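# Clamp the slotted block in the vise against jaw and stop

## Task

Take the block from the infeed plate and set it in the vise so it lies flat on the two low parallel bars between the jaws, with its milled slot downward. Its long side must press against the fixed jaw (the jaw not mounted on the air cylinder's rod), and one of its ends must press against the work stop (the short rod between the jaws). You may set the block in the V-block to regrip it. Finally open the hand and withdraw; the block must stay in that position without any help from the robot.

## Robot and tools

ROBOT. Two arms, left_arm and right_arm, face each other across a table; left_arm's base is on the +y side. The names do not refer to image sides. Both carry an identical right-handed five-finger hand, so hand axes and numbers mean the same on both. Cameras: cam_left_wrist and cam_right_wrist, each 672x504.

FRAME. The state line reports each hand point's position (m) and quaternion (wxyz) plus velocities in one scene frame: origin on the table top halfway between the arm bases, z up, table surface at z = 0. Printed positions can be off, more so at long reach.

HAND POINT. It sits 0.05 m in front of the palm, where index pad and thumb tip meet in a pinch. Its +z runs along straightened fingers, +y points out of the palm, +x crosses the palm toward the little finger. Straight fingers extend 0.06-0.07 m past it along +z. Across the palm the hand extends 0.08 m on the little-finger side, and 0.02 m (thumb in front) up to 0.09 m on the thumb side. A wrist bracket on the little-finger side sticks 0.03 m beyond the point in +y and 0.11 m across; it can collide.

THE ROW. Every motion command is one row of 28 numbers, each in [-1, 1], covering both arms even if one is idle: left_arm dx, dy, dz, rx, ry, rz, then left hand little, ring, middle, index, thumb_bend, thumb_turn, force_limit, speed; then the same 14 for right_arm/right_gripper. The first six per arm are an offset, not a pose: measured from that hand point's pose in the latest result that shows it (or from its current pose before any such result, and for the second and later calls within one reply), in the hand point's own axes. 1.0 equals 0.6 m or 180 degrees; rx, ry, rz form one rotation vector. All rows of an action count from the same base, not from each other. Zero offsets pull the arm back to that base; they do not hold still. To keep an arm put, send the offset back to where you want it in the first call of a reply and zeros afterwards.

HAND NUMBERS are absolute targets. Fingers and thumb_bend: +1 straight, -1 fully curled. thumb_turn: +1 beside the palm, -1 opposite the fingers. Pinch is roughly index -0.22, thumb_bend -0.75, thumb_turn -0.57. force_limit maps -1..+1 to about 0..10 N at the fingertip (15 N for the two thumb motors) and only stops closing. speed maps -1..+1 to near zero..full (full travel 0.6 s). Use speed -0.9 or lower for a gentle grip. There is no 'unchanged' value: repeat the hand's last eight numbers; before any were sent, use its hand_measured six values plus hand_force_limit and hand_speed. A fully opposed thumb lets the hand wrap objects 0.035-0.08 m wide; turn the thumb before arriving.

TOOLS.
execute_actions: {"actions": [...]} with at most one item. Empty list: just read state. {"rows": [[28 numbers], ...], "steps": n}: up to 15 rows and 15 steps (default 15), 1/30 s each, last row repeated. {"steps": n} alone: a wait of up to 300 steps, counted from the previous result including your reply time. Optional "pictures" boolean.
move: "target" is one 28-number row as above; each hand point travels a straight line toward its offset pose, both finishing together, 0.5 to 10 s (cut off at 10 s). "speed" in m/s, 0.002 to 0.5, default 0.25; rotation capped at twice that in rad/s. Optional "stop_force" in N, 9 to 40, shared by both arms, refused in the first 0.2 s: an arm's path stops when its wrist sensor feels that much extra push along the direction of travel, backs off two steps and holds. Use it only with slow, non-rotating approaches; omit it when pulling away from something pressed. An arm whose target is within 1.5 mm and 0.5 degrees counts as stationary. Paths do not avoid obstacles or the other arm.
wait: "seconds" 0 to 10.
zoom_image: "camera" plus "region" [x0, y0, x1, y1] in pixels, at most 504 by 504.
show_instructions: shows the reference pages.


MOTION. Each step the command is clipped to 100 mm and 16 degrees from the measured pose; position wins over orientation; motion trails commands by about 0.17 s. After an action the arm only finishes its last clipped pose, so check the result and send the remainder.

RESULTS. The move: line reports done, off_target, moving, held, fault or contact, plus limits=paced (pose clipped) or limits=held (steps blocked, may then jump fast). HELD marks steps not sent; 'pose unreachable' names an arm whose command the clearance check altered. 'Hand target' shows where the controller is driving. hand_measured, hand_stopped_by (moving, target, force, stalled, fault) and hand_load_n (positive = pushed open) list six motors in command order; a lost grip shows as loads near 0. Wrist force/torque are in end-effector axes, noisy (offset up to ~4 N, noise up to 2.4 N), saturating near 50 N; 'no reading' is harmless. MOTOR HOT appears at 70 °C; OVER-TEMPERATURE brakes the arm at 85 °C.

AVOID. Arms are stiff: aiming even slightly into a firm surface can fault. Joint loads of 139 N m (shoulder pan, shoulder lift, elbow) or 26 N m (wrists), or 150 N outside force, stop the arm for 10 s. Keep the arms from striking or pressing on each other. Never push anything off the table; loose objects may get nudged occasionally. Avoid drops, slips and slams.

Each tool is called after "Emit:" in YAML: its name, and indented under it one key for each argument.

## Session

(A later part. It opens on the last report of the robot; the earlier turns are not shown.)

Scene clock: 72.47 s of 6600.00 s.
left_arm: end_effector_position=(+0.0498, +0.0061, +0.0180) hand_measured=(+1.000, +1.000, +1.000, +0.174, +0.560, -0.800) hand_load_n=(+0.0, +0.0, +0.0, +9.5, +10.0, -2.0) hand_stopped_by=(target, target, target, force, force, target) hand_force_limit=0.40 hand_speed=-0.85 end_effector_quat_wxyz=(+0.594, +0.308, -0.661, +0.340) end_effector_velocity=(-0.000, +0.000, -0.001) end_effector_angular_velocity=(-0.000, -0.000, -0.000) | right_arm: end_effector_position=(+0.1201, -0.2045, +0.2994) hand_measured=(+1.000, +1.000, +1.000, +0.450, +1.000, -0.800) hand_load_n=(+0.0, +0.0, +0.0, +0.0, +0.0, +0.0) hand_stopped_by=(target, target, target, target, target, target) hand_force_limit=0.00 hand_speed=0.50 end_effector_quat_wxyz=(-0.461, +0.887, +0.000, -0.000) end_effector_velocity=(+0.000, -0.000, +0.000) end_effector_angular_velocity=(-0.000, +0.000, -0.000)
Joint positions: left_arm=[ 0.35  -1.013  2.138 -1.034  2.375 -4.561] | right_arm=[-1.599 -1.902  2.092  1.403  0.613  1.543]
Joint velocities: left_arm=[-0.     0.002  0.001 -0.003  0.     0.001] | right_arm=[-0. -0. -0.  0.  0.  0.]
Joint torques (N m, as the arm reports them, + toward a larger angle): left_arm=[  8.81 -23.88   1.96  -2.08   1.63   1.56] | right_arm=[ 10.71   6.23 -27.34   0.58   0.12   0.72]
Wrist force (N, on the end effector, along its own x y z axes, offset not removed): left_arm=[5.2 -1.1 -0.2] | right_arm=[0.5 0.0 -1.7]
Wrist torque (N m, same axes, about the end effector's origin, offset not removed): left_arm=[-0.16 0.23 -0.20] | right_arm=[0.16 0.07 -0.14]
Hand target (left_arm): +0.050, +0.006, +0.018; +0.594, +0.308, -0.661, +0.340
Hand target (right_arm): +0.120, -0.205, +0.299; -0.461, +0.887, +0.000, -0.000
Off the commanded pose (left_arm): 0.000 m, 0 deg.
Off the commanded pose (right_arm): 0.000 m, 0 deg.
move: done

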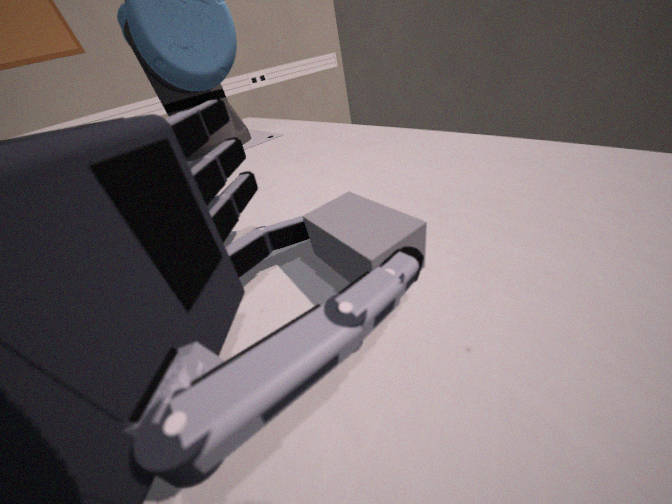

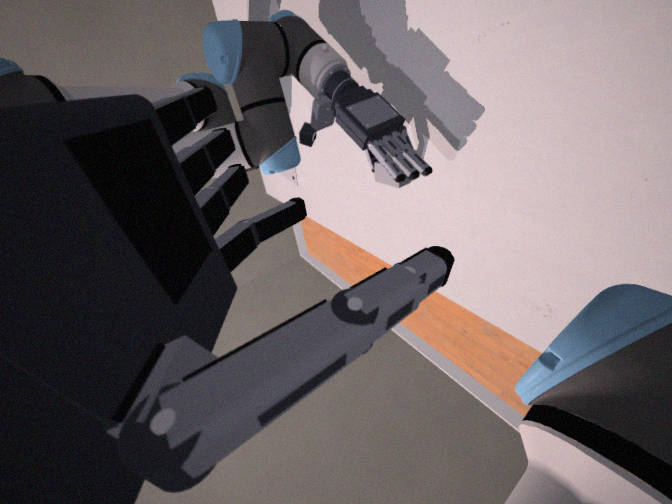

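Emit:
move:
  target: [0,0,0,0,0,0,1,1,1,0.45,1,-0.8,0.4,-0.4,0,0,0,0,0,0,1,1,1,0.45,1,-0.8,0,0.5]

Emit:
move:
  target: [0.15,0,0,0,0,0,1,1,1,0.45,1,-0.8,0.4,-0.4,0,0,0,0,0,0,1,1,1,0.45,1,-0.8,0,0.5]

Emit:
move:
  target: [0.27,-0.173,-0.56,0,-0.268,0.382,1,1,1,1,1,1,0.4,0,0,0,0,0,0,0,1,1,1,0.45,1,-0.8,0,0.5]
  speed: 0.35

Emit:
move:
  target: [0,0,0,0,0,0,1,1,1,1,1,1,0.4,0,-0.138,0.1203,0.535,0,0,0,1,1,1,0.45,1,-0.8,0,0.5]
  speed: 0.3

Emit:
zoom_image:
  camera: "cam_right_wrist"
  region: [260, 130, 520, 350]

Scene clock: 80.57 s of 6600.00 s.
left_arm: end_effector_position=(+0.0498, +0.0061, +0.0180) hand_measured=(+1.000, +1.000, +1.000, +0.450, +1.000, -0.800) hand_load_n=(+0.0, +0.0, +0.0, +0.0, +0.0, +0.0) hand_stopped_by=(target, target, target, target, target, target) hand_force_limit=0.40 hand_speed=-0.40 end_effector_quat_wxyz=(+0.594, +0.308, -0.661, +0.340) end_effector_velocity=(-0.000, +0.000, -0.000) end_effector_angular_velocity=(+0.001, +0.000, -0.000) | right_arm: end_effector_position=(+0.1201, -0.2046, +0.2994) hand_measured=(+1.000, +1.000, +1.000, +0.450, +1.000, -0.800) hand_load_n=(+0.0, +0.0, +0.0, +0.0, +0.0, +0.0) hand_stopped_by=(target, target, target, target, target, target) hand_force_limit=0.00 hand_speed=0.50 end_effector_quat_wxyz=(-0.461, +0.887, +0.000, -0.000) end_effector_velocity=(-0.000, +0.000, +0.000) end_effector_angular_velocity=(+0.001, -0.001, +0.001)
Joint positions: left_arm=[ 0.35  -1.013  2.139 -1.034  2.375 -4.561] | right_arm=[-1.599 -1.902  2.092  1.403  0.613  1.543]
Joint velocities: left_arm=[-0.     0.001 -0.     0.001  0.    -0.   ] | right_arm=[ 0.001 -0.    -0.    -0.    -0.001 -0.   ]
Joint torques (N m, as the arm reports them, + toward a larger angle): left_arm=[  6.93 -40.12 -17.49   1.12   0.76   0.09] | right_arm=[ 10.06   7.11 -27.53   0.54   0.2    0.89]
Wrist force (N, on the end effector, along its own x y z axes, offset not removed): left_arm=[1.6 0.3 1.0] | right_arm=[0.0 -0.4 -1.5]
Wrist torque (N m, same axes, about the end effector's origin, offset not removed): left_arm=[0.06 -0.15 0.00] | right_arm=[0.15 0.03 -0.04]
Hand target (left_arm): +0.050, +0.006, +0.018; +0.594, +0.308, -0.661, +0.340
Hand target (right_arm): +0.120, -0.205, +0.299; -0.461, +0.887, +0.000, -0.000
Off the commanded pose (left_arm): 0.000 m, 0 deg.
Off the commanded pose (right_arm): 0.000 m, 0 deg.
After step 90, 4.10 s passed at rest.
move: done

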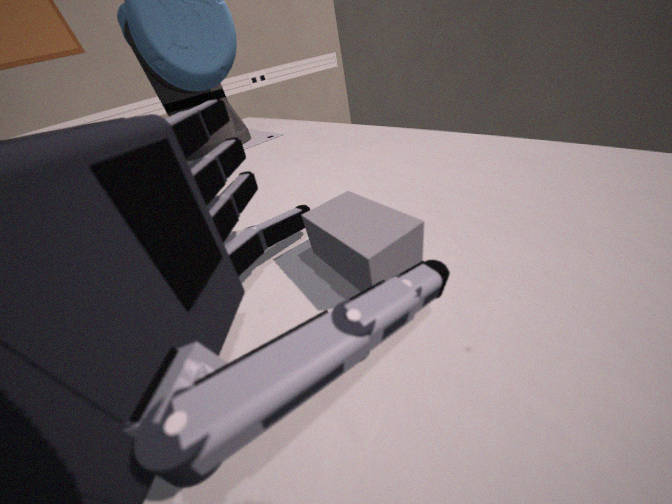

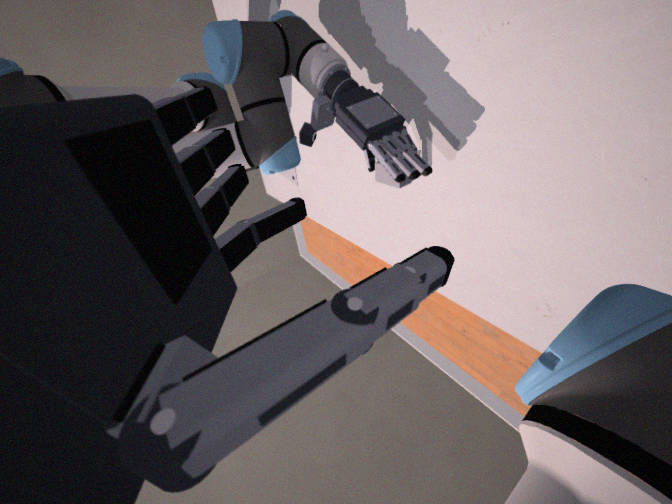

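Scene clock: 81.47 s of 6600.00 s.
left_arm: end_effector_position=(+0.0402, +0.0061, +0.1072) hand_measured=(+1.000, +1.000, +1.000, +0.450, +1.000, -0.800) hand_load_n=(+0.0, +0.0, +0.0, +0.0, +0.0, +0.0) hand_stopped_by=(target, target, target, target, target, target) hand_force_limit=0.40 hand_speed=-0.40 end_effector_quat_wxyz=(+0.594, +0.308, -0.661, +0.340) end_effector_velocity=(-0.001, +0.000, +0.001) end_effector_angular_velocity=(+0.003, -0.001, -0.001) | right_arm: end_effector_position=(+0.1201, -0.2046, +0.2994) hand_measured=(+1.000, +1.000, +1.000, +0.450, +1.000, -0.800) hand_load_n=(+0.0, +0.0, +0.0, +0.0, +0.0, +0.0) hand_stopped_by=(target, target, target, target, target, target) hand_force_limit=0.00 hand_speed=0.50 end_effector_quat_wxyz=(-0.461, +0.887, +0.000, -0.000) end_effector_velocity=(+0.000, -0.000, -0.000) end_effector_angular_velocity=(-0.000, -0.001, -0.001)
Joint positions: left_arm=[ 0.325 -1.23   2.121 -0.801  2.35  -4.564] | right_arm=[-1.599 -1.902  2.092  1.403  0.613  1.543]
Joint velocities: left_arm=[-0.001 -0.004 -0.002  0.009 -0.     0.001] | right_arm=[-0.001  0.     0.    -0.001  0.    -0.   ]
Joint torques (N m, as the arm reports them, + toward a larger angle): left_arm=[-10.42 -35.45 -25.02   1.06  -1.51   1.57] | right_arm=[ 10.34   6.73 -27.15   0.51   0.1    0.85]
Wrist force (N, on the end effector, along its own x y z axes, offset not removed): left_arm=[1.7 0.0 -0.4] | right_arm=[2.0 -1.0 -2.2]
Wrist torque (N m, same axes, about the end effector's origin, offset not removed): left_arm=[0.14 -0.14 -0.02] | right_arm=[0.07 -0.20 0.02]
Hand target (left_arm): +0.040, +0.006, +0.107; +0.594, +0.308, -0.661, +0.340
Hand target (right_arm): +0.120, -0.205, +0.299; -0.461, +0.887, +0.000, -0.000
Off the commanded pose (left_arm): 0.000 m, 0 deg.
Off the commanded pose (right_arm): 0.000 m, 0 deg.
move: done

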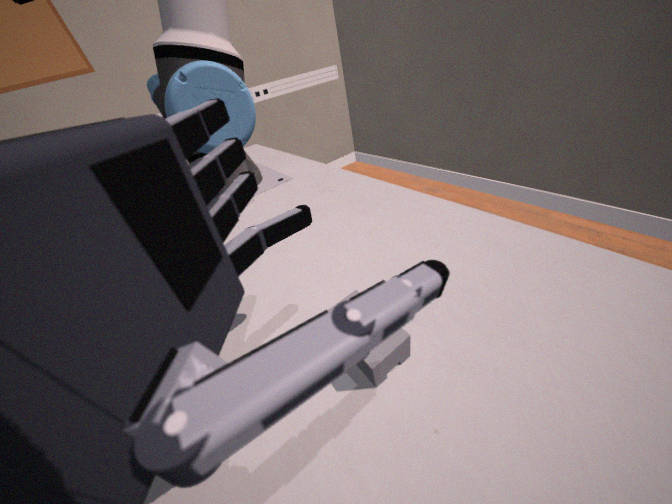

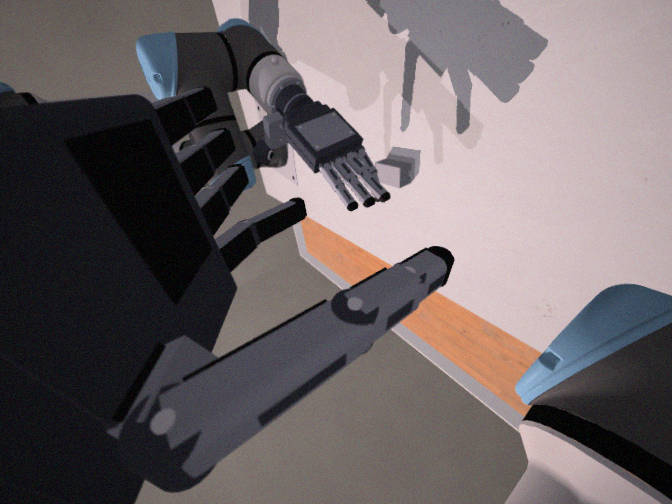

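Scene clock: 84.10 s of 6600.00 s.
left_arm: end_effector_position=(+0.2997, +0.2197, +0.2979) hand_measured=(+1.000, +1.000, +1.000, +1.000, +1.000, +1.000) hand_load_n=(+0.0, +0.0, +0.0, +0.0, +0.0, +0.0) hand_stopped_by=(target, target, target, target, target, target) hand_force_limit=0.40 hand_speed=0.00 end_effector_quat_wxyz=(+0.002, -0.002, -0.888, +0.461) end_effector_velocity=(+0.001, +0.001, +0.000) end_effector_angular_velocity=(+0.000, -0.006, -0.002) | right_arm: end_effector_position=(+0.1201, -0.2046, +0.2994) hand_measured=(+1.000, +1.000, +1.000, +0.450, +1.000, -0.800) hand_load_n=(+0.0, +0.0, +0.0, +0.0, +0.0, +0.0) hand_stopped_by=(target, target, target, target, target, target) hand_force_limit=0.00 hand_speed=0.50 end_effector_quat_wxyz=(-0.461, +0.887, +0.000, -0.000) end_effector_velocity=(+0.000, -0.000, +0.000) end_effector_angular_velocity=(-0.000, -0.000, -0.000)
Joint positions: left_arm=[ 0.686 -1.789  1.812  0.662  1.999 -2.816] | right_arm=[-1.599 -1.902  2.092  1.403  0.613  1.543]
Joint velocities: left_arm=[ 0.003 -0.001 -0.     0.001 -0.     0.008] | right_arm=[-0.  0. -0.  0.  0. -0.]
Joint torques (N m, as the arm reports them, + toward a larger angle): left_arm=[  8.51 -18.11 -31.14   2.3   -1.27   1.91] | right_arm=[ 10.77   7.16 -27.08   0.42   0.09   0.81]
Wrist force (N, on the end effector, along its own x y z axes, offset not removed): left_arm=[1.1 0.8 0.4] | right_arm=[0.2 -1.5 -0.1]
Wrist torque (N m, same axes, about the end effector's origin, offset not removed): left_arm=[0.17 -0.15 0.03] | right_arm=[-0.17 0.03 -0.12]
Hand target (left_arm): +0.300, +0.220, +0.298; -0.001, +0.002, +0.888, -0.461
Hand target (right_arm): +0.120, -0.205, +0.299; -0.461, +0.887, +0.000, -0.000
Off the commanded pose (left_arm): 0.001 m, 0 deg.
Off the commanded pose (right_arm): 0.000 m, 0 deg.
move: done

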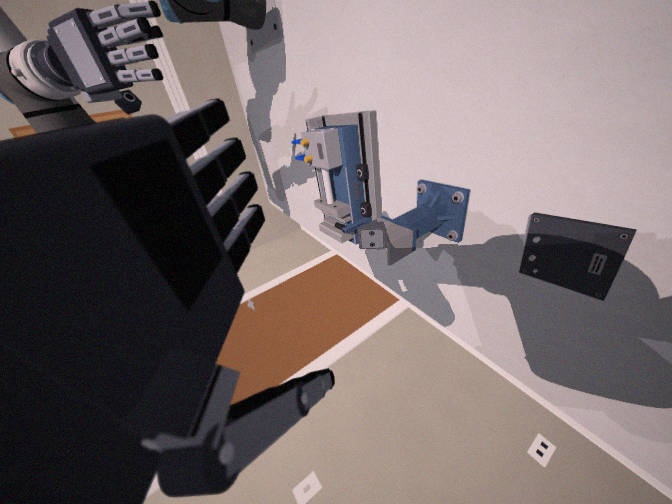

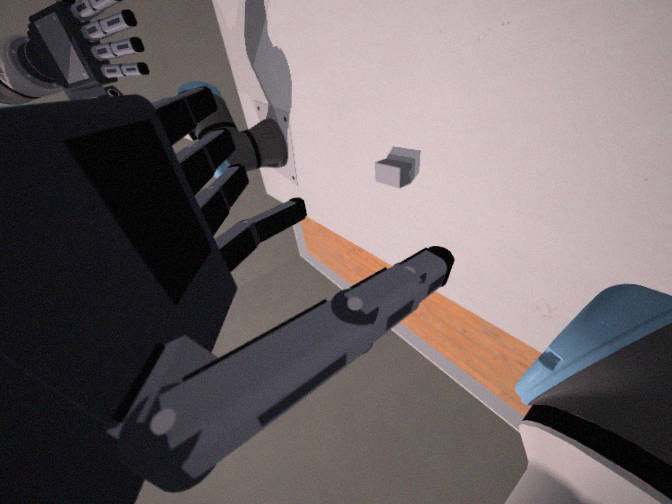

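Scene clock: 85.87 s of 6600.00 s.
left_arm: end_effector_position=(+0.2997, +0.2197, +0.2979) hand_measured=(+1.000, +1.000, +1.000, +1.000, +1.000, +1.000) hand_load_n=(+0.0, +0.0, +0.0, +0.0, +0.0, +0.0) hand_stopped_by=(target, target, target, target, target, target) hand_force_limit=0.40 hand_speed=0.00 end_effector_quat_wxyz=(+0.002, -0.002, -0.888, +0.461) end_effector_velocity=(+0.000, -0.000, -0.000) end_effector_angular_velocity=(-0.000, +0.001, +0.001) | right_arm: end_effector_position=(+0.0374, +0.0165, +0.0561) hand_measured=(+1.000, +1.000, +1.000, +0.450, +1.000, -0.800) hand_load_n=(+0.0, +0.0, +0.0, +0.0, +0.0, +0.0) hand_stopped_by=(target, target, target, target, target, target) hand_force_limit=0.00 hand_speed=0.50 end_effector_quat_wxyz=(-0.461, +0.887, -0.000, +0.000) end_effector_velocity=(+0.000, +0.002, -0.001) end_effector_angular_velocity=(+0.001, -0.001, -0.001)
Joint positions: left_arm=[ 0.686 -1.789  1.812  0.662  1.999 -2.816] | right_arm=[-0.581 -1.346  2.04  -0.     1.116  2.79 ]
Joint velocities: left_arm=[ 0.     0.001 -0.    -0.001  0.    -0.001] | right_arm=[ 0.003  0.004 -0.003 -0.003  0.003  0.002]
Joint torques (N m, as the arm reports them, + toward a larger angle): left_arm=[-10.79 -11.27 -11.23  -1.39  -0.88  -1.26] | right_arm=[ 13.24  -9.91 -27.79  -1.65   1.27   1.94]
Wrist force (N, on the end effector, along its own x y z axes, offset not removed): left_arm=[0.3 -0.6 0.7] | right_arm=[0.6 1.0 -2.7]
Wrist torque (N m, same axes, about the end effector's origin, offset not removed): left_arm=[-0.04 0.00 -0.18] | right_arm=[0.44 0.05 -0.04]
Hand target (left_arm): +0.300, +0.220, +0.298; -0.002, +0.002, +0.888, -0.461
Hand target (right_arm): +0.037, +0.017, +0.056; -0.461, +0.887, -0.000, +0.000
Off the commanded pose (left_arm): 0.000 m, 0 deg.
Off the commanded pose (right_arm): 0.000 m, 0 deg.
move: done

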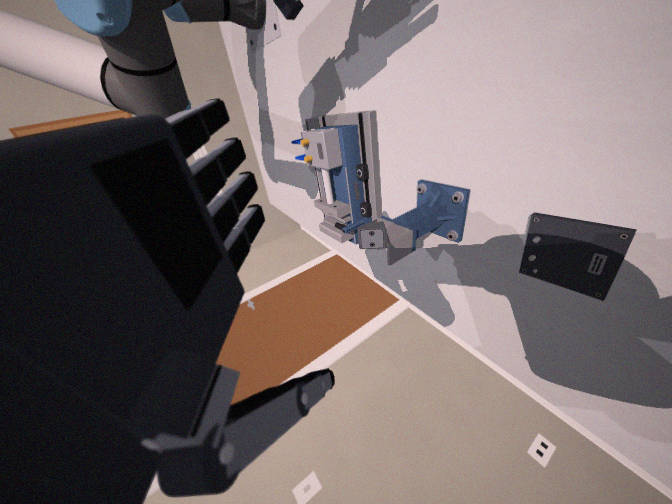

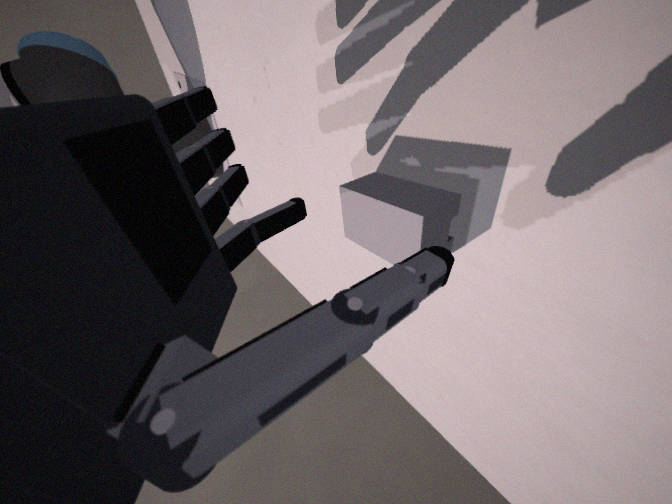

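Region (260, 130, 520, 350) of cam_right_wrist's 672x504 image, scaled by 1.938, with more detail than that image has; it fills the top 426 rows of this view, and the rest is white.

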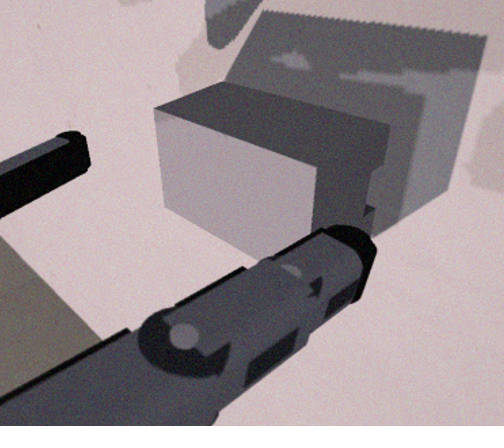

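Emit:
move:
  target: [0,0,0,0,0,0,1,1,1,1,1,1,0.4,0,0,0.03,0.021,0,0,0,1,1,1,0.45,1,-0.8,0,0.5]
  speed: 0.05

Emit:
move:
  target: [0,0,0,0,0,0,1,1,1,1,1,1,0.4,0,0,0,0,0,0,0,1,1,1,0.15,0.4,-0.8,0.4,-0.85]

Emit:
move:
  target: [0,0,0,0,0,0,1,1,1,1,1,1,0.4,0,0.05,-0.205,-0.1435,0,0,0,1,1,1,0.15,0.4,-0.8,0.4,-0.85]
  speed: 0.15

Scene clock: 92.07 s of 6600.00 s.
left_arm: end_effector_position=(+0.2997, +0.2197, +0.2979) hand_measured=(+1.000, +1.000, +1.000, +1.000, +1.000, +1.000) hand_load_n=(+0.0, +0.0, +0.0, +0.0, +0.0, +0.0) hand_stopped_by=(target, target, target, target, target, target) hand_force_limit=0.40 hand_speed=0.00 end_effector_quat_wxyz=(+0.002, -0.002, -0.888, +0.461) end_effector_velocity=(-0.000, -0.000, +0.000) end_effector_angular_velocity=(-0.000, -0.000, -0.001) | right_arm: end_effector_position=(+0.0374, +0.0164, +0.0342) hand_measured=(+1.000, +1.000, +1.000, +0.450, +1.000, -0.800) hand_load_n=(+0.0, +0.0, +0.0, +0.0, +0.0, +0.0) hand_stopped_by=(target, target, target, target, target, target) hand_force_limit=0.00 hand_speed=0.50 end_effector_quat_wxyz=(-0.461, +0.887, +0.000, +0.000) end_effector_velocity=(+0.000, +0.000, -0.001) end_effector_angular_velocity=(+0.000, +0.000, -0.000)
Joint positions: left_arm=[ 0.686 -1.789  1.812  0.662  1.999 -2.816] | right_arm=[-0.581 -1.308  2.063 -0.061  1.116  2.79 ]
Joint velocities: left_arm=[-0.001 -0.    -0.     0.001 -0.     0.   ] | right_arm=[-0.001  0.003  0.001 -0.004 -0.    -0.   ]
Joint torques (N m, as the arm reports them, + toward a larger angle): left_arm=[ -9.79  -6.44 -12.16  -0.25  -0.34  -1.3 ] | right_arm=[-13.71 -11.07  -5.39  -1.8   -1.95  -0.06]
Wrist force (N, on the end effector, along its own x y z axes, offset not removed): left_arm=[0.0 -0.2 0.7] | right_arm=[-1.6 -0.9 -0.4]
Wrist torque (N m, same axes, about the end effector's origin, offset not removed): left_arm=[-0.04 0.03 -0.14] | right_arm=[-0.07 0.31 -0.21]
Hand target (left_arm): +0.300, +0.220, +0.298; -0.002, +0.002, +0.888, -0.461
Hand target (right_arm): +0.037, +0.016, +0.034; -0.461, +0.887, -0.000, +0.000
Off the commanded pose (left_arm): 0.000 m, 0 deg.
Off the commanded pose (right_arm): 0.000 m, 0 deg.
After step 90, 2.40 s passed at rest.
move: done

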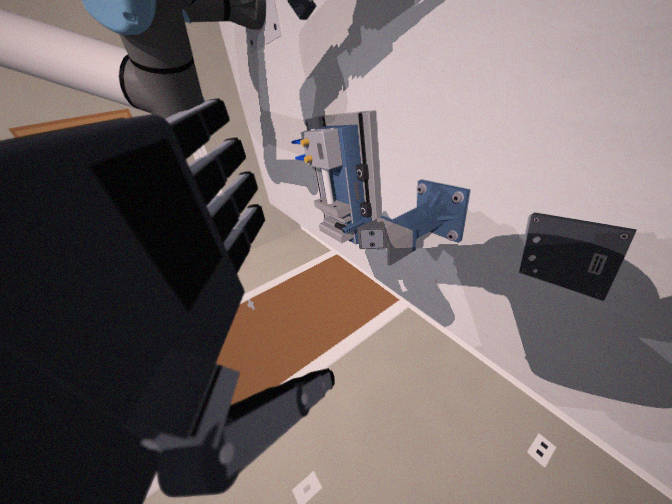

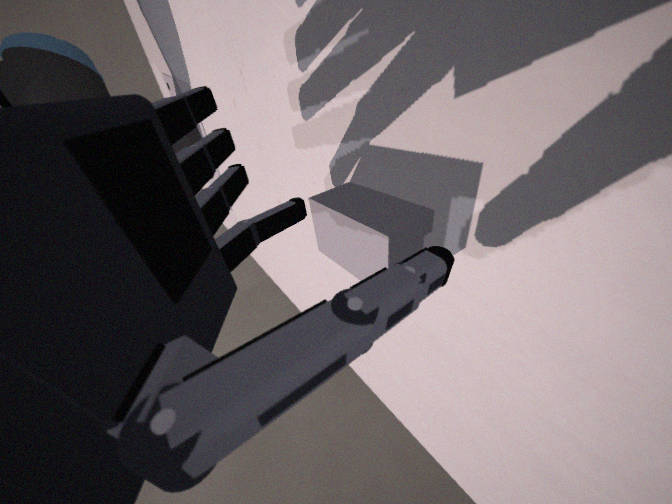

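Scene clock: 94.90 s of 6600.00 s.
left_arm: end_effector_position=(+0.2997, +0.2197, +0.2979) hand_measured=(+1.000, +1.000, +1.000, +1.000, +1.000, +1.000) hand_load_n=(+0.0, +0.0, +0.0, +0.0, +0.0, +0.0) hand_stopped_by=(target, target, target, target, target, target) hand_force_limit=0.40 hand_speed=0.00 end_effector_quat_wxyz=(+0.002, -0.002, -0.888, +0.461) end_effector_velocity=(-0.000, +0.000, -0.000) end_effector_angular_velocity=(+0.000, +0.001, -0.000) | right_arm: end_effector_position=(+0.0374, +0.0164, +0.0342) hand_measured=(+1.000, +1.000, +1.000, +0.152, +0.618, -0.800) hand_load_n=(+0.0, +0.0, +0.0, +9.0, +10.0, -1.5) hand_stopped_by=(target, target, target, target, force, target) hand_force_limit=0.40 hand_speed=-0.85 end_effector_quat_wxyz=(-0.461, +0.887, +0.000, +0.000) end_effector_velocity=(-0.000, +0.000, +0.000) end_effector_angular_velocity=(+0.001, -0.000, +0.000)
Joint positions: left_arm=[ 0.686 -1.789  1.812  0.662  1.999 -2.816] | right_arm=[-0.581 -1.308  2.063 -0.061  1.116  2.79 ]
Joint velocities: left_arm=[-0. -0.  0.  0.  0. -0.] | right_arm=[ 0.001 -0.     0.    -0.001  0.     0.   ]
Joint torques (N m, as the arm reports them, + toward a larger angle): left_arm=[-10.2   -5.71 -12.95  -0.31  -0.33  -1.28] | right_arm=[ -4.4  -34.91 -24.93   1.78  -1.6    0.33]
Wrist force (N, on the end effector, along its own x y z axes, offset not removed): left_arm=[1.4 -0.8 1.8] | right_arm=[0.9 -1.9 -4.0]
Wrist torque (N m, same axes, about the end effector's origin, offset not removed): left_arm=[-0.21 -0.25 -0.07] | right_arm=[0.15 -0.05 -0.04]
Hand target (left_arm): +0.300, +0.220, +0.298; -0.002, +0.002, +0.888, -0.461
Hand target (right_arm): +0.037, +0.016, +0.034; -0.461, +0.887, +0.000, +0.000
Off the commanded pose (left_arm): 0.000 m, 0 deg.
Off the commanded pose (right_arm): 0.000 m, 0 deg.
move: done

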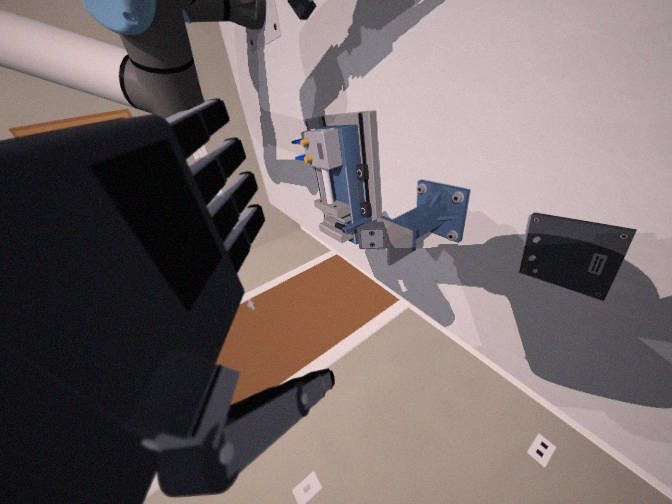

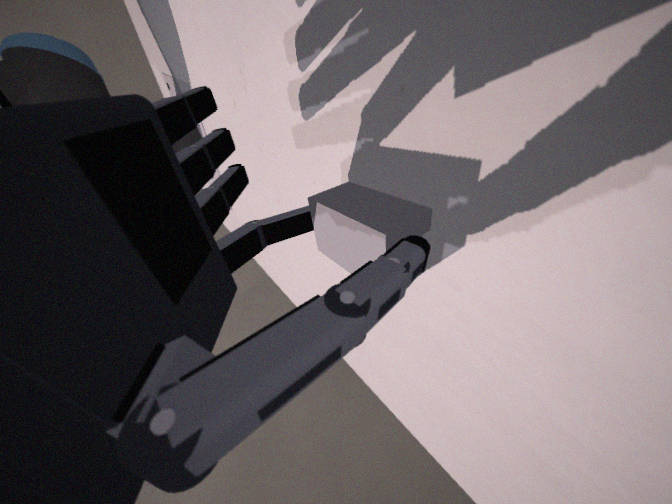

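Scene clock: 96.40 s of 6600.00 s.
left_arm: end_effector_position=(+0.2997, +0.2197, +0.2979) hand_measured=(+1.000, +1.000, +1.000, +1.000, +1.000, +1.000) hand_load_n=(+0.0, +0.0, +0.0, +0.0, +0.0, +0.0) hand_stopped_by=(target, target, target, target, target, target) hand_force_limit=0.40 hand_speed=0.00 end_effector_quat_wxyz=(+0.002, -0.002, -0.888, +0.461) end_effector_velocity=(+0.000, +0.000, -0.000) end_effector_angular_velocity=(+0.001, +0.001, +0.000) | right_arm: end_effector_position=(+0.0673, +0.0168, +0.1842) hand_measured=(+1.000, +1.000, +1.000, +0.152, +0.618, -0.800) hand_load_n=(+0.0, +0.0, +0.0, +9.5, +9.5, -1.5) hand_stopped_by=(target, target, target, target, force, target) hand_force_limit=0.40 hand_speed=-0.85 end_effector_quat_wxyz=(-0.461, +0.887, -0.000, +0.000) end_effector_velocity=(+0.001, +0.000, +0.001) end_effector_angular_velocity=(-0.000, -0.000, -0.000)
Joint positions: left_arm=[ 0.686 -1.789  1.812  0.662  1.999 -2.816] | right_arm=[-0.654 -1.484  1.832  0.371  1.06   2.737]
Joint velocities: left_arm=[ 0.     0.001  0.     0.     0.    -0.   ] | right_arm=[-0.001 -0.    -0.003  0.004 -0.    -0.001]
Joint torques (N m, as the arm reports them, + toward a larger angle): left_arm=[-10.24  -5.85 -12.12  -0.33  -0.39  -1.31] | right_arm=[-12.26 -33.28 -32.18   2.26  -2.35  -2.01]
Wrist force (N, on the end effector, along its own x y z axes, offset not removed): left_arm=[1.5 0.6 1.2] | right_arm=[1.2 1.5 1.3]
Wrist torque (N m, same axes, about the end effector's origin, offset not removed): left_arm=[0.09 -0.24 -0.04] | right_arm=[0.09 -0.20 -0.05]
Hand target (left_arm): +0.300, +0.220, +0.298; -0.002, +0.002, +0.888, -0.461
Hand target (right_arm): +0.067, +0.017, +0.184; -0.461, +0.887, +0.000, +0.000
Off the commanded pose (left_arm): 0.000 m, 0 deg.
Off the commanded pose (right_arm): 0.000 m, 0 deg.
move: done

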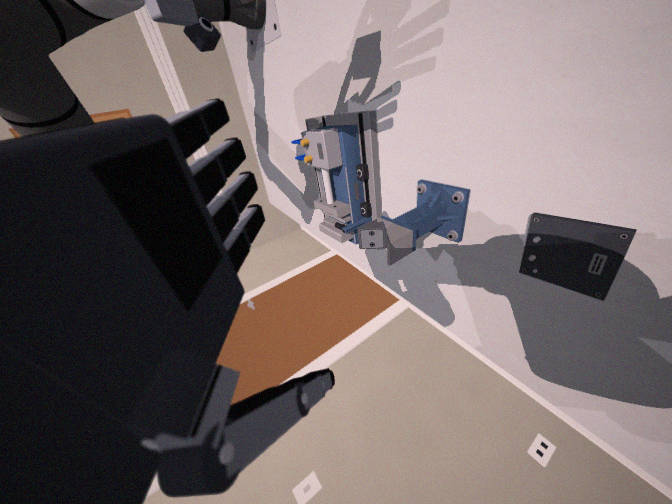

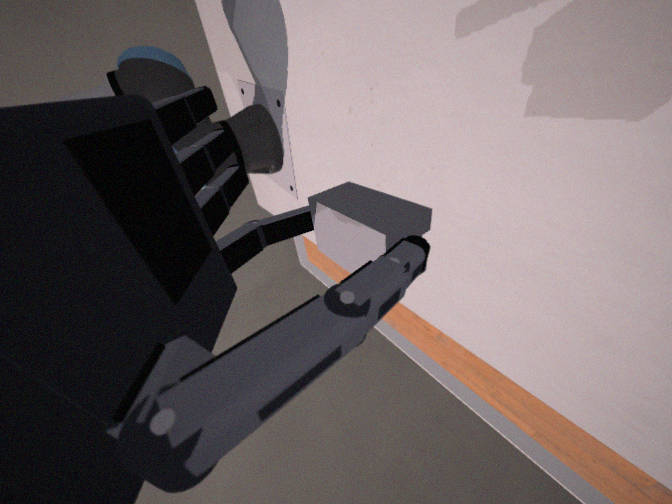

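Emit:
move:
  target: [0,0,0,0,0,0,1,1,1,1,1,1,0.4,0,0.716,0.154,-0.237,0,-0.025,-0.0175,1,1,1,0.15,0.4,-0.8,0.4,-0.85]
  speed: 0.25

Emit:
move:
  target: [0,0,0,0,0,0,1,1,1,1,1,1,0.4,0,0,0.0683,0.0478,0,0,0,1,1,1,0.15,0.4,-0.8,0.4,-0.85]
  speed: 0.08

Emit:
zoom_image:
  camera: "cam_right_wrist"
  region: [270, 60, 550, 300]

Emit:
zoom_image:
  camera: "cam_left_wrist"
  region: [290, 185, 360, 250]

Scene clock: 103.60 s of 6600.00 s.
left_arm: end_effector_position=(+0.2997, +0.2197, +0.2979) hand_measured=(+1.000, +1.000, +1.000, +1.000, +1.000, +1.000) hand_load_n=(+0.0, +0.0, +0.0, +0.0, +0.0, +0.0) hand_stopped_by=(target, target, target, target, target, target) hand_force_limit=0.40 hand_speed=0.00 end_effector_quat_wxyz=(+0.002, -0.002, -0.888, +0.461) end_effector_velocity=(+0.000, -0.000, -0.000) end_effector_angular_velocity=(+0.000, -0.001, -0.000) | right_arm: end_effector_position=(+0.4967, -0.1523, +0.1904) hand_measured=(+1.000, +1.000, +1.000, +0.152, +0.618, -0.800) hand_load_n=(+0.0, +0.0, +0.0, +9.5, +9.5, -1.5) hand_stopped_by=(target, target, target, target, force, target) hand_force_limit=0.40 hand_speed=-0.85 end_effector_quat_wxyz=(-0.460, +0.886, +0.043, -0.022) end_effector_velocity=(+0.002, -0.000, +0.000) end_effector_angular_velocity=(-0.001, +0.001, +0.004)
Joint positions: left_arm=[ 0.686 -1.789  1.812  0.662  1.999 -2.816] | right_arm=[-1.486 -0.857  1.115  1.311  0.613  1.573]
Joint velocities: left_arm=[ 0.     0.001 -0.    -0.    -0.     0.001] | right_arm=[ 0.     0.006 -0.01   0.009  0.001 -0.006]
Joint torques (N m, as the arm reports them, + toward a larger angle): left_arm=[ -9.68  -6.08 -11.85  -0.3   -0.29  -1.22] | right_arm=[-12.43 -30.59 -29.55   4.77   0.04  -1.45]
Wrist force (N, on the end effector, along its own x y z axes, offset not removed): left_arm=[1.4 -1.0 0.8] | right_arm=[-0.2 1.6 0.0]
Wrist torque (N m, same axes, about the end effector's origin, offset not removed): left_arm=[-0.20 -0.29 -0.01] | right_arm=[0.22 0.11 -0.08]
Hand target (left_arm): +0.300, +0.220, +0.298; -0.002, +0.002, +0.888, -0.461
Hand target (right_arm): +0.497, -0.152, +0.190; -0.460, +0.886, +0.043, -0.022
Off the commanded pose (left_arm): 0.000 m, 0 deg.
Off the commanded pose (right_arm): 0.001 m, 0 deg.
After step 90, 1.80 s passed at rest.
move: done

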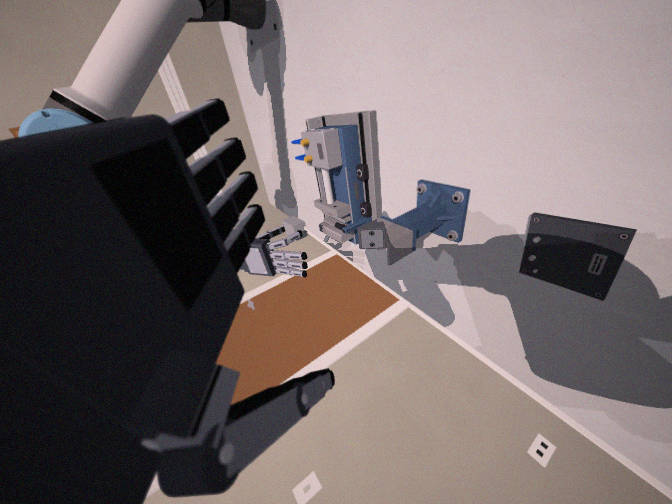

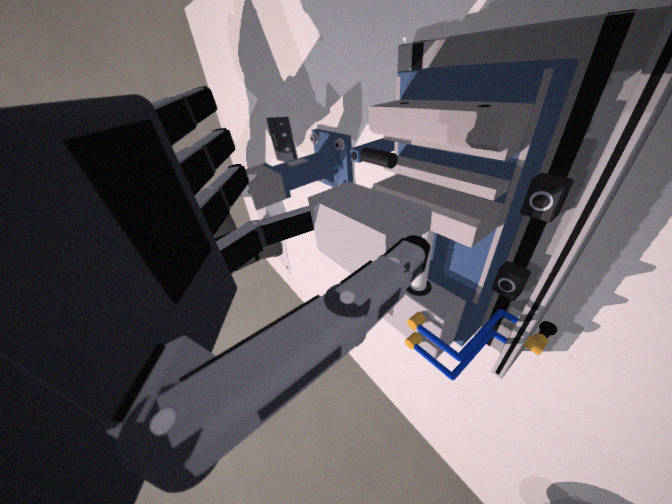

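Scene clock: 104.63 s of 6600.00 s.
left_arm: end_effector_position=(+0.2997, +0.2197, +0.2979) hand_measured=(+1.000, +1.000, +1.000, +1.000, +1.000, +1.000) hand_load_n=(+0.0, +0.0, +0.0, +0.0, +0.0, +0.0) hand_stopped_by=(target, target, target, target, target, target) hand_force_limit=0.40 hand_speed=0.00 end_effector_quat_wxyz=(+0.002, -0.002, -0.888, +0.461) end_effector_velocity=(-0.000, +0.000, +0.001) end_effector_angular_velocity=(-0.001, -0.000, +0.001) | right_arm: end_effector_position=(+0.4967, -0.1523, +0.1405) hand_measured=(+1.000, +1.000, +1.000, +0.152, +0.618, -0.800) hand_load_n=(+0.0, +0.0, +0.0, +9.5, +9.5, -1.5) hand_stopped_by=(target, target, target, target, force, target) hand_force_limit=0.40 hand_speed=-0.85 end_effector_quat_wxyz=(-0.460, +0.886, +0.043, -0.022) end_effector_velocity=(+0.000, +0.000, -0.001) end_effector_angular_velocity=(+0.000, -0.000, -0.001)
Joint positions: left_arm=[ 0.686 -1.789  1.812  0.662  1.999 -2.816] | right_arm=[-1.487 -0.818  1.18   1.207  0.613  1.573]
Joint velocities: left_arm=[ 0.    -0.001 -0.     0.001 -0.    -0.001] | right_arm=[-0.     0.001  0.001 -0.003 -0.     0.001]
Joint torques (N m, as the arm reports them, + toward a larger angle): left_arm=[ -9.78  -5.7  -12.34  -0.27  -0.29  -1.15] | right_arm=[-10.43 -34.76  -8.28   0.04  -1.36   1.59]
Wrist force (N, on the end effector, along its own x y z axes, offset not removed): left_arm=[0.7 -0.4 -0.2] | right_arm=[1.1 1.6 -0.2]
Wrist torque (N m, same axes, about the end effector's origin, offset not removed): left_arm=[0.02 -0.08 -0.19] | right_arm=[0.15 -0.04 -0.12]
Hand target (left_arm): +0.300, +0.220, +0.298; -0.002, +0.002, +0.888, -0.461
Hand target (right_arm): +0.497, -0.152, +0.140; -0.460, +0.886, +0.043, -0.022
Off the commanded pose (left_arm): 0.000 m, 0 deg.
Off the commanded pose (right_arm): 0.000 m, 0 deg.
move: done

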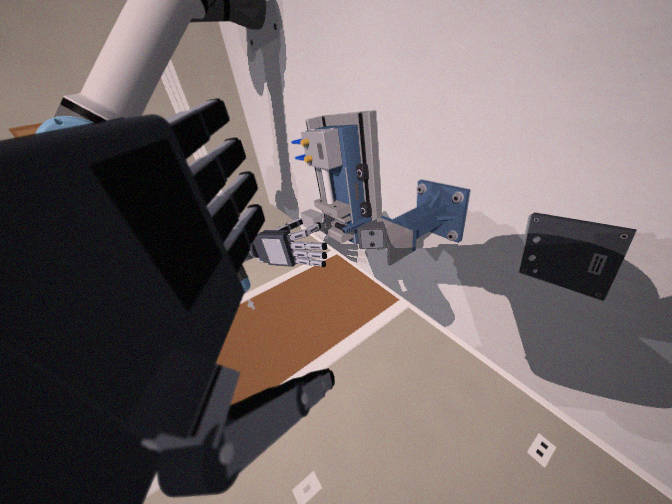

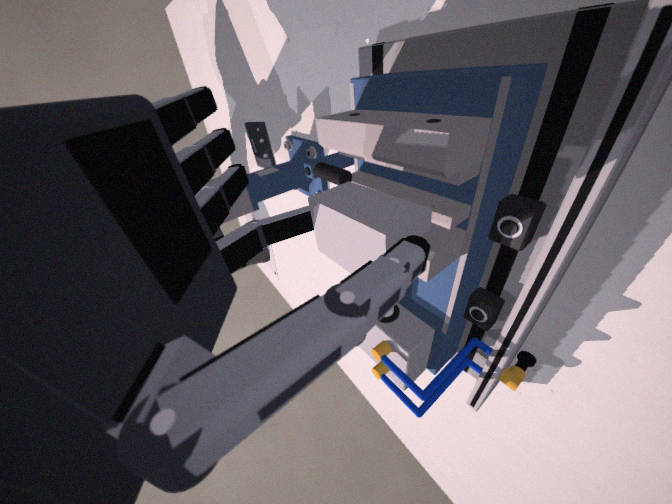

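Region (270, 60, 550, 300) of cam_right_wrist's 672x504 image, scaled by 1.800, with more detail than that image has; it fills the top 432 rows of this view, and the rest is white.

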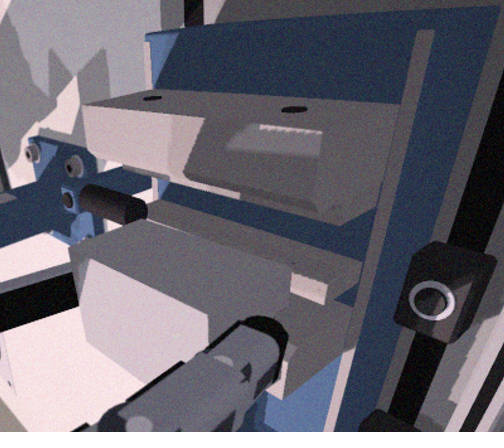

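Region (290, 185, 360, 250) of cam_left_wrist's 672x504 image, scaled by 7.200, with more detail than that image has; it fills the top 468 rows of this view, and the rest is white.

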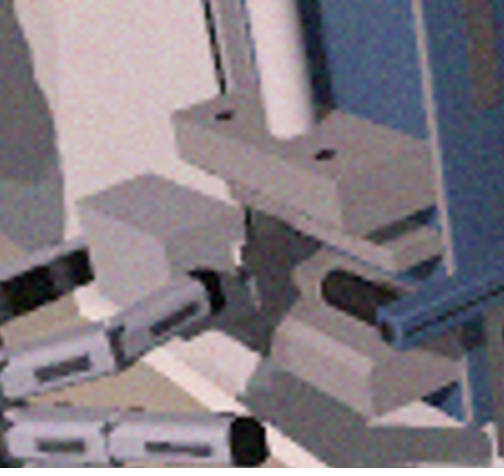

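Emit:
move:
  target: [0,0,0,0,0,0,1,1,1,1,1,1,0.4,0,0.0165,0.0137,0.0096,0,-0.0068,-0.0048,1,1,1,0.15,0.4,-0.8,0.4,-0.85]
  speed: 0.03

Emit:
zoom_image:
  camera: "cam_right_wrist"
  region: [270, 60, 550, 300]

Emit:
zoom_image:
  camera: "cam_left_wrist"
  region: [290, 185, 360, 250]

Scene clock: 110.90 s of 6600.00 s.
left_arm: end_effector_position=(+0.2997, +0.2197, +0.2979) hand_measured=(+1.000, +1.000, +1.000, +1.000, +1.000, +1.000) hand_load_n=(+0.0, +0.0, +0.0, +0.0, +0.0, +0.0) hand_stopped_by=(target, target, target, target, target, target) hand_force_limit=0.40 hand_speed=0.00 end_effector_quat_wxyz=(+0.002, -0.002, -0.888, +0.461) end_effector_velocity=(+0.000, -0.000, -0.000) end_effector_angular_velocity=(+0.000, +0.000, +0.000) | right_arm: end_effector_position=(+0.5065, -0.1514, +0.1305) hand_measured=(+1.000, +1.000, +1.000, +0.152, +0.618, -0.800) hand_load_n=(+0.0, +0.0, +0.0, +9.5, +9.5, -1.5) hand_stopped_by=(target, target, target, target, force, target) hand_force_limit=0.40 hand_speed=-0.85 end_effector_quat_wxyz=(-0.460, +0.886, +0.054, -0.028) end_effector_velocity=(+0.001, +0.000, -0.001) end_effector_angular_velocity=(-0.000, +0.001, +0.004)
Joint positions: left_arm=[ 0.686 -1.789  1.812  0.662  1.999 -2.816] | right_arm=[-1.485 -0.771  1.132  1.243  0.613  1.531]
Joint velocities: left_arm=[-0.     0.001  0.    -0.    -0.    -0.   ] | right_arm=[ 0.     0.006 -0.006  0.006 -0.    -0.005]
Joint torques (N m, as the arm reports them, + toward a larger angle): left_arm=[ -9.97  -5.71 -11.69  -0.29  -0.39  -1.23] | right_arm=[ 13.23 -35.29 -30.35   4.65   0.07  -1.63]
Wrist force (N, on the end effector, along its own x y z axes, offset not removed): left_arm=[1.3 -0.6 0.9] | right_arm=[-0.5 0.3 -0.1]
Wrist torque (N m, same axes, about the end effector's origin, offset not removed): left_arm=[-0.07 -0.26 -0.04] | right_arm=[-0.07 0.14 -0.18]
Hand target (left_arm): +0.300, +0.220, +0.298; -0.002, +0.002, +0.888, -0.461
Hand target (right_arm): +0.507, -0.151, +0.130; -0.460, +0.886, +0.054, -0.028
Off the commanded pose (left_arm): 0.000 m, 0 deg.
Off the commanded pose (right_arm): 0.000 m, 0 deg.
After step 90, 2.50 s passed at rest.
move: done

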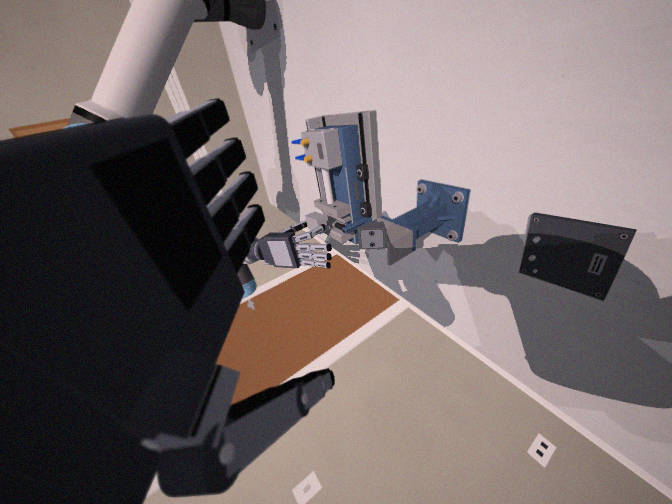

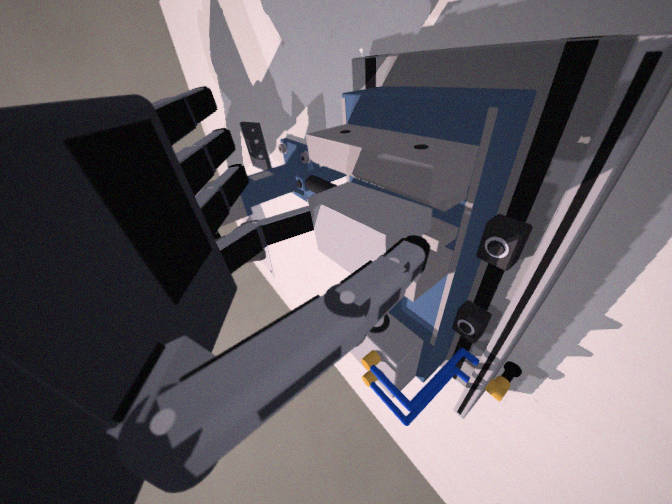

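Region (270, 60, 550, 300) of cam_right_wrist's 672x504 image, scaled by 1.800, with more detail than that image has; it fills the top 432 rows of this view, and the rest is white.

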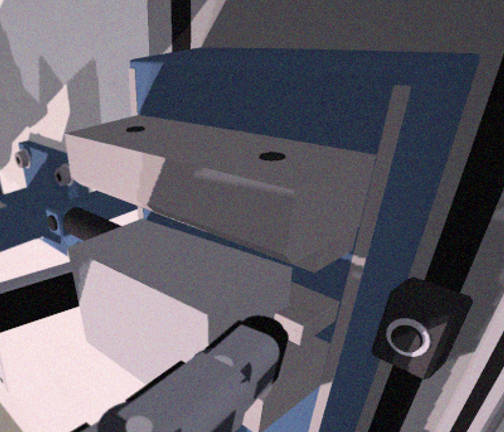

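Region (290, 185, 360, 250) of cam_left_wrist's 672x504 image, scaled by 7.200, with more detail than that image has; it fills the top 468 rows of this view, and the rest is white.

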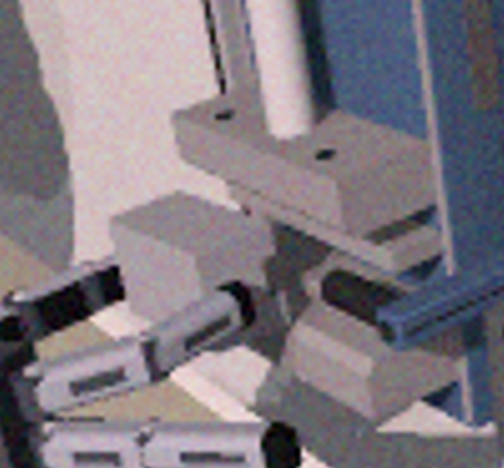

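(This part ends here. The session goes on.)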